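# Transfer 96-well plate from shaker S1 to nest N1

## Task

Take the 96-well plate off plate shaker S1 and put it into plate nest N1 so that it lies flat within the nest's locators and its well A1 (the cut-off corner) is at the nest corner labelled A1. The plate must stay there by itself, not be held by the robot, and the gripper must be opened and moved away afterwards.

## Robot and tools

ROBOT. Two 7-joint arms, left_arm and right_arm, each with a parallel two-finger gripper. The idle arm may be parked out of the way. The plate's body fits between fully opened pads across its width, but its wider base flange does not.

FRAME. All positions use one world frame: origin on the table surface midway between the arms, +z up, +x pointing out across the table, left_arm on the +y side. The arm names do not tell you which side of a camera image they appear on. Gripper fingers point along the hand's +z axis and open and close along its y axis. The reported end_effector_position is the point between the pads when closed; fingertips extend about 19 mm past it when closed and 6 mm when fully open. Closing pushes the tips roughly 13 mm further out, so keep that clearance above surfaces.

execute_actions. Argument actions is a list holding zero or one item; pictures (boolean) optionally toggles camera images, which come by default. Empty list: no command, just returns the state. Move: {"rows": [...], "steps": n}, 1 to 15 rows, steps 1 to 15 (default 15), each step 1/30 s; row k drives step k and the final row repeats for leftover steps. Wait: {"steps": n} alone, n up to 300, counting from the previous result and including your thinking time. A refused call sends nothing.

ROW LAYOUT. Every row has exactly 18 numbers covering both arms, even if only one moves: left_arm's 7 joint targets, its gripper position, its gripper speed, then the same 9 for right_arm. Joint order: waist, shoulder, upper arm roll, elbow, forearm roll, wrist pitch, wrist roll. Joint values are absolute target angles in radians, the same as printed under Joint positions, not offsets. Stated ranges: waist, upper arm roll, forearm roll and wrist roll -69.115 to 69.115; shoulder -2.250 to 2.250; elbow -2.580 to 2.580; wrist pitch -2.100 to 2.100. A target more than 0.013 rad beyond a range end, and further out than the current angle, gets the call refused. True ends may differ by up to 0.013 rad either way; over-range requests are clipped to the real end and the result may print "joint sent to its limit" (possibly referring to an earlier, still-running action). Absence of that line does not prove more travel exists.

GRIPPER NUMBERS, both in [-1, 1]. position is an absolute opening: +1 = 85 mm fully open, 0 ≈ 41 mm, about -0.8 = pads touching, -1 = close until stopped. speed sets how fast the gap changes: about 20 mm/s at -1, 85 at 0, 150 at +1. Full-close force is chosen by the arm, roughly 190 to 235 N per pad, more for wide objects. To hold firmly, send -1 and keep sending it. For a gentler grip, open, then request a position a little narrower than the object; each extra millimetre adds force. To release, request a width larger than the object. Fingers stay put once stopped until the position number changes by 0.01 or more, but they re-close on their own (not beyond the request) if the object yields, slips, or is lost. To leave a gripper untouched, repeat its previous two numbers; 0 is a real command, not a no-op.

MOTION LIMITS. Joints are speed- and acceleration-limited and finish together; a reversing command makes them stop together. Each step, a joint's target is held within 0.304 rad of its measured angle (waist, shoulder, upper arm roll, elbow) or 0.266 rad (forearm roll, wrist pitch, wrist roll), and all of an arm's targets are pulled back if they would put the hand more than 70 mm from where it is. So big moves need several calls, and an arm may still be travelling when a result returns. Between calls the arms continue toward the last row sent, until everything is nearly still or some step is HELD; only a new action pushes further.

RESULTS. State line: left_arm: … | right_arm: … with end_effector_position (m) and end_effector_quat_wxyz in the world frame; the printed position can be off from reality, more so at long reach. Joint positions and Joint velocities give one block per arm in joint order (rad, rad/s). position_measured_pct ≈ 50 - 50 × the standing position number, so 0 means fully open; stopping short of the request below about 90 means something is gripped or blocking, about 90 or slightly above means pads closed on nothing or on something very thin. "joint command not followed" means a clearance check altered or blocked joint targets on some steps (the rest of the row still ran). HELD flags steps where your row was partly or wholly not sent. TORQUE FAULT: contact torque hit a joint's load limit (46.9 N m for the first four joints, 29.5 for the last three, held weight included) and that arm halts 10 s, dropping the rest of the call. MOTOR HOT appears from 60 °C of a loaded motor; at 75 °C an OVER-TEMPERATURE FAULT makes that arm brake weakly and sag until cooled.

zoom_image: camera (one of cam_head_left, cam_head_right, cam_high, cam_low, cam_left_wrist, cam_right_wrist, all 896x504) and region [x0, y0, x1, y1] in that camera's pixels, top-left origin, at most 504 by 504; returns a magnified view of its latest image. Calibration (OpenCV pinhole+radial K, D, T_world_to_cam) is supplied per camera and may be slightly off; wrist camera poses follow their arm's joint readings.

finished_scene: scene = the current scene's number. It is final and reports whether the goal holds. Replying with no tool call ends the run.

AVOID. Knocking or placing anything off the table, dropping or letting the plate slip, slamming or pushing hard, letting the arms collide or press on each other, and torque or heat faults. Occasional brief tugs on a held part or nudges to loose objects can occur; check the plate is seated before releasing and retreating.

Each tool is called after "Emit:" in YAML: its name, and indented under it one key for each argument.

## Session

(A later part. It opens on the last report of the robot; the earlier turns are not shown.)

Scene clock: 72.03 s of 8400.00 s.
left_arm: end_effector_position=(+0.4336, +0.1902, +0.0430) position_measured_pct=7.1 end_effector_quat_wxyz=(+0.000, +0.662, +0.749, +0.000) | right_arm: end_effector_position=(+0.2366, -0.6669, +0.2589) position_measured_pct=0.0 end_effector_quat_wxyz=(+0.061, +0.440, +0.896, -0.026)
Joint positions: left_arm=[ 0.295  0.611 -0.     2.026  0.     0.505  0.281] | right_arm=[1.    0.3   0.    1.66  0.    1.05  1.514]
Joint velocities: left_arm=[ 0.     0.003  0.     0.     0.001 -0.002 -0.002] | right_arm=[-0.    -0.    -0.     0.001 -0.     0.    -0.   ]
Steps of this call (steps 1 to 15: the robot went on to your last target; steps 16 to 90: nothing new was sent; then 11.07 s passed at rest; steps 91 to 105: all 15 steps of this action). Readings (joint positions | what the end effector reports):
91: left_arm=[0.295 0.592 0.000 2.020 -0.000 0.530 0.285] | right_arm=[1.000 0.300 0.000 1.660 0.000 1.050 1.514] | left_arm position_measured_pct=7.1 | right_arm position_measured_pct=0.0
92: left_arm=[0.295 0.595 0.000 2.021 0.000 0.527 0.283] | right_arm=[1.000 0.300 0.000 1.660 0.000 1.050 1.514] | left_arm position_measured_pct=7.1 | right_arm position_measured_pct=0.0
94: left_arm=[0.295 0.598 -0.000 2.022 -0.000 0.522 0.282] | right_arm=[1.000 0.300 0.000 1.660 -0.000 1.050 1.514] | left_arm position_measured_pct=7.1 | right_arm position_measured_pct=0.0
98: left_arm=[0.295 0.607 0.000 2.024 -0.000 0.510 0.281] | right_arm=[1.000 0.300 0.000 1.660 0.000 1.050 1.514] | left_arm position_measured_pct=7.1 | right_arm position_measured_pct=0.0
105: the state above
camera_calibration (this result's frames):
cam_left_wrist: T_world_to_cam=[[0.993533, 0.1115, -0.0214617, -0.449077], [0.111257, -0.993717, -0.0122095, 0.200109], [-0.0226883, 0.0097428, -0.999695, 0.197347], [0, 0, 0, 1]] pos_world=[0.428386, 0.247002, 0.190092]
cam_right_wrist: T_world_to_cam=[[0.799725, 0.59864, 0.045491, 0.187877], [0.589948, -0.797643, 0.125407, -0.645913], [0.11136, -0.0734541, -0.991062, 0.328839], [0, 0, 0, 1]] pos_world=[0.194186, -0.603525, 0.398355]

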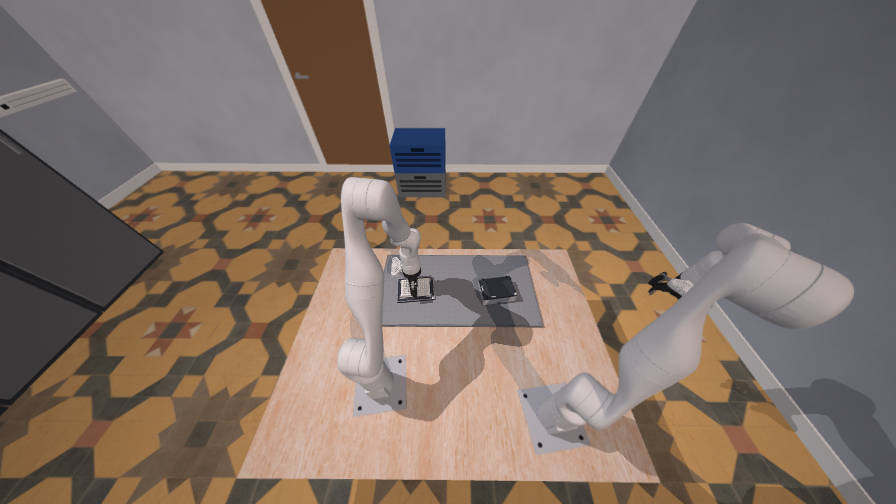

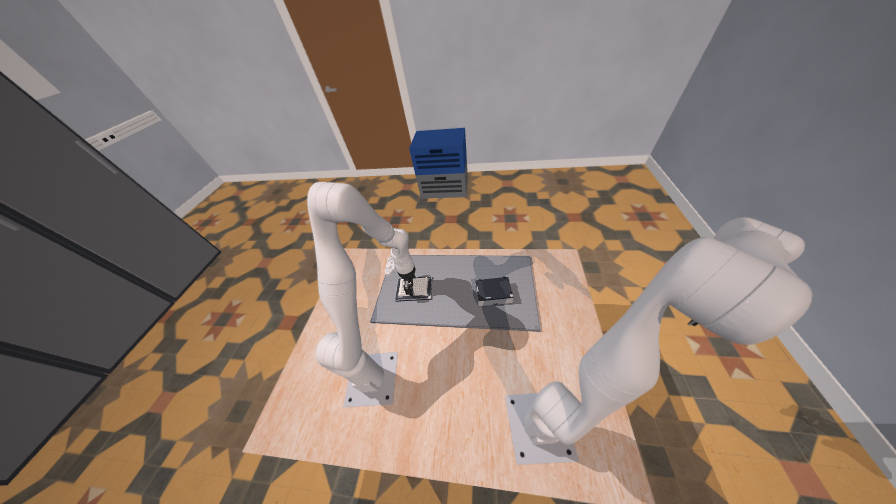

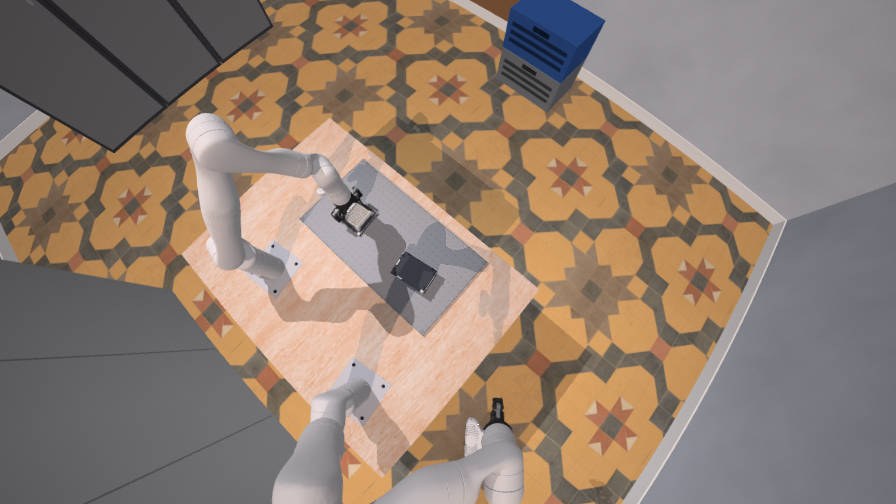

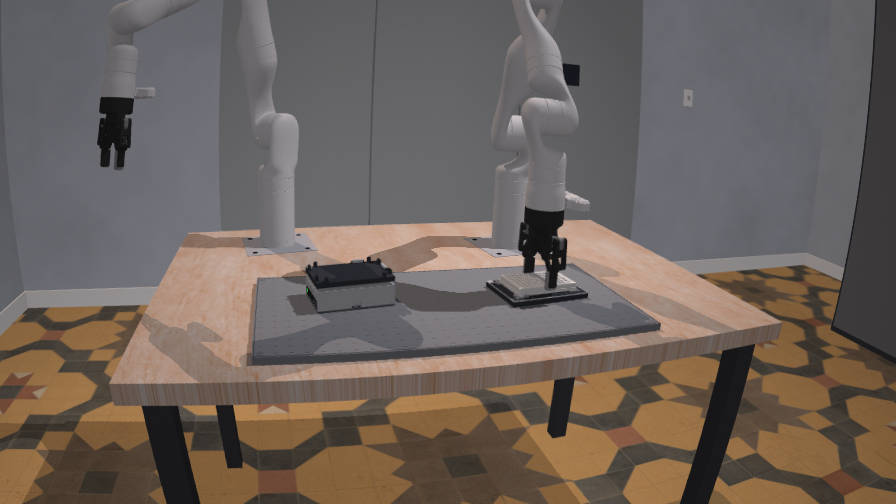

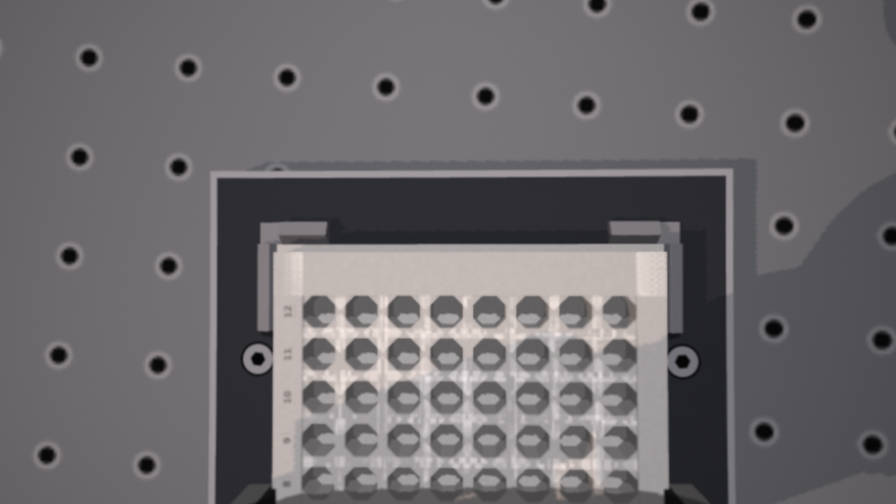

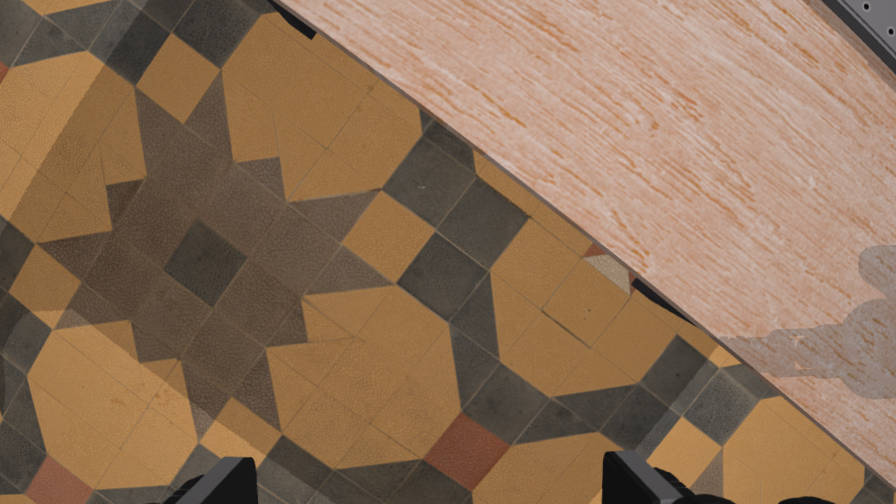

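Emit:
execute_actions:
  actions:
    - {"rows":[[0.295,0.6138,0,2.0263,0,0.5015,0.281,1,-1,1.0,0.3,0,1.66,0,1.05,1.514,1,0]],"steps":15}
  pictures: false

Emit:
execute_actions:
  actions:
    - {"rows":[[0.295,0.55,0,2.007,0,0.585,0.281,1,-1,1.0,0.3,0,1.66,0,1.05,1.514,1,0]],"steps":15}
  pictures: false

Emit:
execute_actions:
  actions:
    - {"rows":[[0.295,0.40,0,1.85,0,0.89,0.281,1,-1,1.0,0.3,0,1.66,0,1.05,1.514,1,0]],"steps":15}

Emit:
zoom_image:
  camera: "cam_low"
  region: [478,240,598,320]

Scene clock: 92.90 s of 8400.00 s.
left_arm: end_effector_position=(+0.4336, +0.1902, +0.0418) position_measured_pct=0.0 end_effector_quat_wxyz=(+0.000, +0.662, +0.749, +0.000) | right_arm: end_effector_position=(+0.2366, -0.6669, +0.2589) position_measured_pct=0.0 end_effector_quat_wxyz=(+0.061, +0.440, +0.896, -0.026)
Joint positions: left_arm=[0.295 0.614 0.    2.026 0.    0.501 0.281] | right_arm=[1.    0.3   0.    1.66  0.    1.05  1.514]
Joint velocities: left_arm=[-0.     0.001  0.002  0.     0.002  0.    -0.001] | right_arm=[ 0.001 -0.     0.    -0.     0.001 -0.    -0.   ]
Steps of this call (steps 1 to 15: the robot went on to your last target; steps 16 to 90: nothing new was sent; then 17.37 s passed at rest; steps 91 to 105: all 15 steps of this action). Readings (joint positions | what the end effector reports):
91: left_arm=[0.295 0.612 0.000 2.026 -0.000 0.504 0.281] | right_arm=[1.000 0.300 0.000 1.660 -0.000 1.050 1.514] | left_arm position_measured_pct=7.1 | right_arm position_measured_pct=0.0
92: left_arm=[0.295 0.613 0.000 2.026 0.000 0.503 0.281] | right_arm=[1.000 0.300 0.000 1.660 0.000 1.050 1.514] | left_arm position_measured_pct=7.1 | right_arm position_measured_pct=0.0
94: left_arm=[0.295 0.613 -0.000 2.026 0.000 0.502 0.281] | right_arm=[1.000 0.300 0.000 1.660 -0.000 1.050 1.514] | left_arm position_measured_pct=6.0 | right_arm position_measured_pct=0.0
98: left_arm=[0.295 0.614 0.000 2.026 0.000 0.502 0.281] | right_arm=[1.000 0.300 0.000 1.660 -0.000 1.050 1.514] | left_arm position_measured_pct=3.2 | right_arm position_measured_pct=0.0
105: the state above

Scene clock: 93.40 s of 8400.00 s.
left_arm: end_effector_position=(+0.4333, +0.1903, +0.0699) position_measured_pct=0.0 end_effector_quat_wxyz=(-0.000, +0.662, +0.749, -0.000) | right_arm: end_effector_position=(+0.2366, -0.6669, +0.2589) position_measured_pct=0.0 end_effector_quat_wxyz=(+0.061, +0.440, +0.896, -0.026)
Joint positions: left_arm=[ 0.295  0.55   0.     2.007 -0.     0.585  0.281] | right_arm=[1.    0.3   0.    1.66  0.    1.05  1.514]
Joint velocities: left_arm=[ 0.    -0.005 -0.001 -0.    -0.     0.    -0.001] | right_arm=[ 0.001 -0.001 -0.    -0.     0.     0.    -0.   ]
Steps of this call (steps 1 to 15: all 15 steps of this action). Readings (joint positions | what the end effector reports):
1: left_arm=[0.295 0.612 -0.000 2.026 0.000 0.503 0.281] | right_arm=[1.000 0.300 0.000 1.660 0.000 1.050 1.514] | left_arm position_measured_pct=0.0 | right_arm position_measured_pct=0.0
2: left_arm=[0.295 0.606 -0.000 2.025 0.000 0.509 0.281] | right_arm=[1.000 0.300 0.000 1.660 0.000 1.050 1.514] | left_arm position_measured_pct=0.0 | right_arm position_measured_pct=0.0
4: left_arm=[0.295 0.578 -0.000 2.017 0.000 0.543 0.281] | right_arm=[1.000 0.300 0.000 1.660 -0.000 1.050 1.514] | left_arm position_measured_pct=0.0 | right_arm position_measured_pct=0.0
8: left_arm=[0.295 0.553 0.000 2.007 -0.000 0.584 0.281] | right_arm=[1.000 0.300 0.000 1.660 -0.000 1.050 1.514] | left_arm position_measured_pct=0.0 | right_arm position_measured_pct=0.0
15: the state above

Scene clock: 93.90 s of 8400.00 s.
left_arm: end_effector_position=(+0.4484, +0.1879, +0.1625) position_measured_pct=0.0 end_effector_quat_wxyz=(-0.000, +0.662, +0.749, -0.000) | right_arm: end_effector_position=(+0.2366, -0.6669, +0.2589) position_measured_pct=0.0 end_effector_quat_wxyz=(+0.061, +0.440, +0.896, -0.026)
Joint positions: left_arm=[ 0.295  0.402  0.     1.851 -0.     0.89   0.281] | right_arm=[1.    0.3   0.    1.66  0.    1.05  1.514]
Joint velocities: left_arm=[-0.    -0.022 -0.    -0.008  0.001  0.005  0.   ] | right_arm=[ 0.  0. -0.  0. -0. -0.  0.]
Steps of this call (steps 1 to 15: all 15 steps of this action). Readings (joint positions | what the end effector reports):
1: left_arm=[0.295 0.549 -0.000 2.006 0.000 0.587 0.281] | right_arm=[1.000 0.300 0.000 1.660 0.000 1.050 1.514] | left_arm position_measured_pct=0.0 | right_arm position_measured_pct=0.0
2: left_arm=[0.295 0.543 -0.000 2.001 0.000 0.595 0.281] | right_arm=[1.000 0.300 0.000 1.660 -0.000 1.050 1.514] | left_arm position_measured_pct=0.0 | right_arm position_measured_pct=0.0
4: left_arm=[0.295 0.515 -0.000 1.974 0.000 0.641 0.281] | right_arm=[1.000 0.300 0.000 1.660 0.000 1.050 1.514] | left_arm position_measured_pct=0.0 | right_arm position_measured_pct=0.0
8: left_arm=[0.295 0.441 -0.000 1.894 -0.000 0.797 0.281] | right_arm=[1.000 0.300 0.000 1.660 0.000 1.050 1.514] | left_arm position_measured_pct=0.0 | right_arm position_measured_pct=0.0
15: the state above
camera_calibration (this result's frames):
cam_left_wrist: T_world_to_cam=[[0.993506, 0.11148, -0.0227534, -0.460658], [0.111216, -0.993717, -0.0125626, 0.197659], [-0.024011, 0.00995053, -0.999662, 0.317712], [0, 0, 0, 1]] pos_world=[0.443312, 0.24461, 0.309606]
cam_right_wrist: T_world_to_cam=[[0.799725, 0.59864, 0.0454912, 0.187877], [0.589948, -0.797643, 0.125407, -0.645913], [0.11136, -0.0734541, -0.991062, 0.328839], [0, 0, 0, 1]] pos_world=[0.194186, -0.603525, 0.398355]

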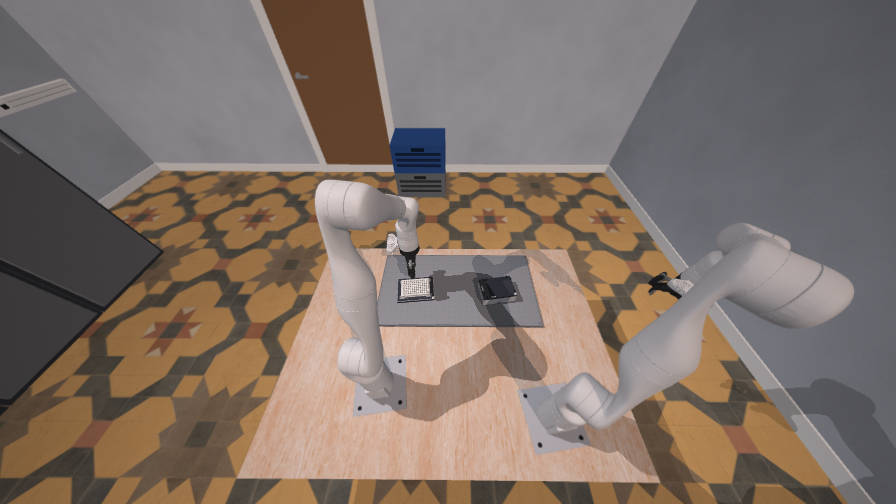

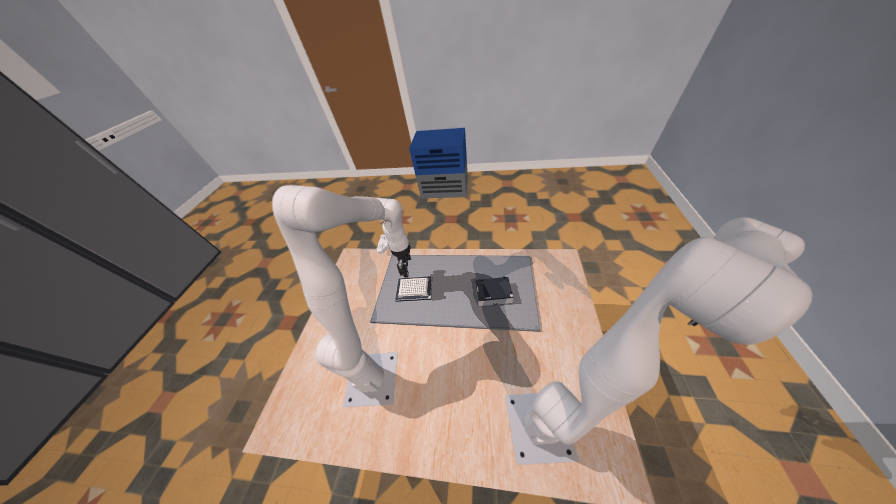

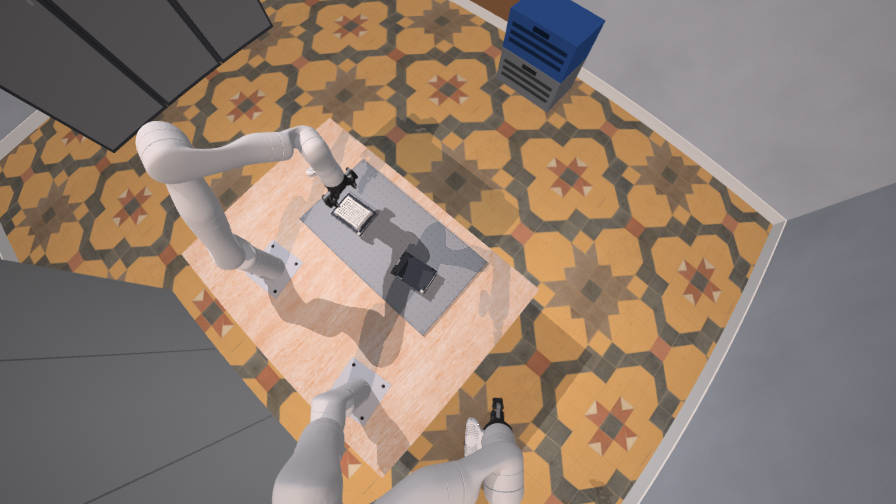

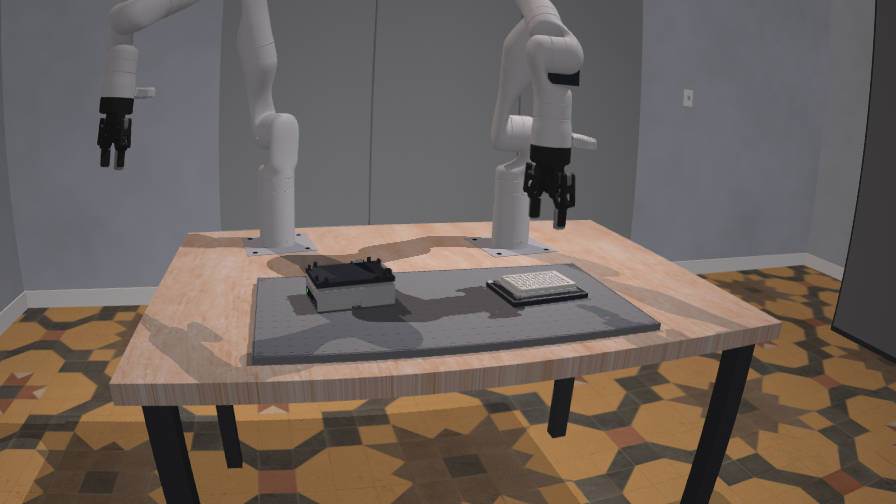

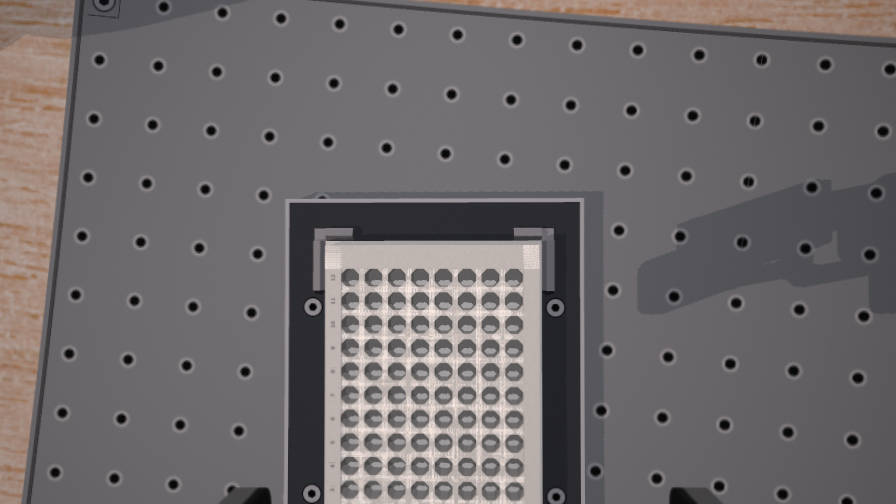

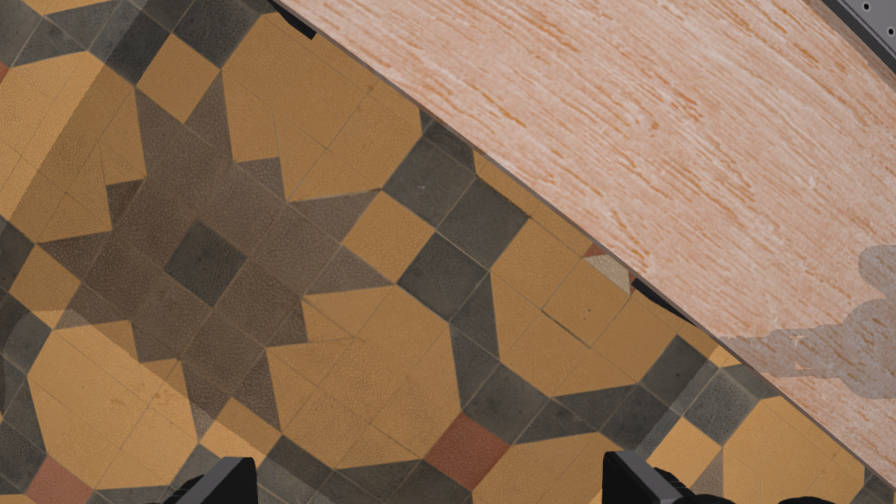

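Region (478, 240, 598, 320) of cam_low's 896x504 image, scaled by 4.200, with more detail than that image has.

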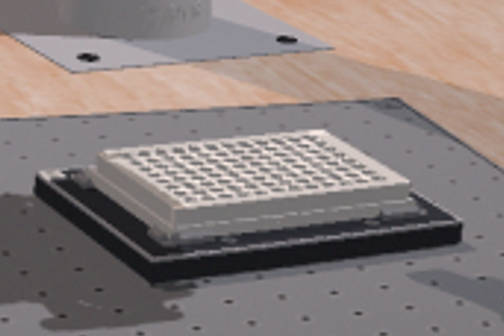

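Emit:
finished_scene:
  scene: 2

The scene is finished: the task was done.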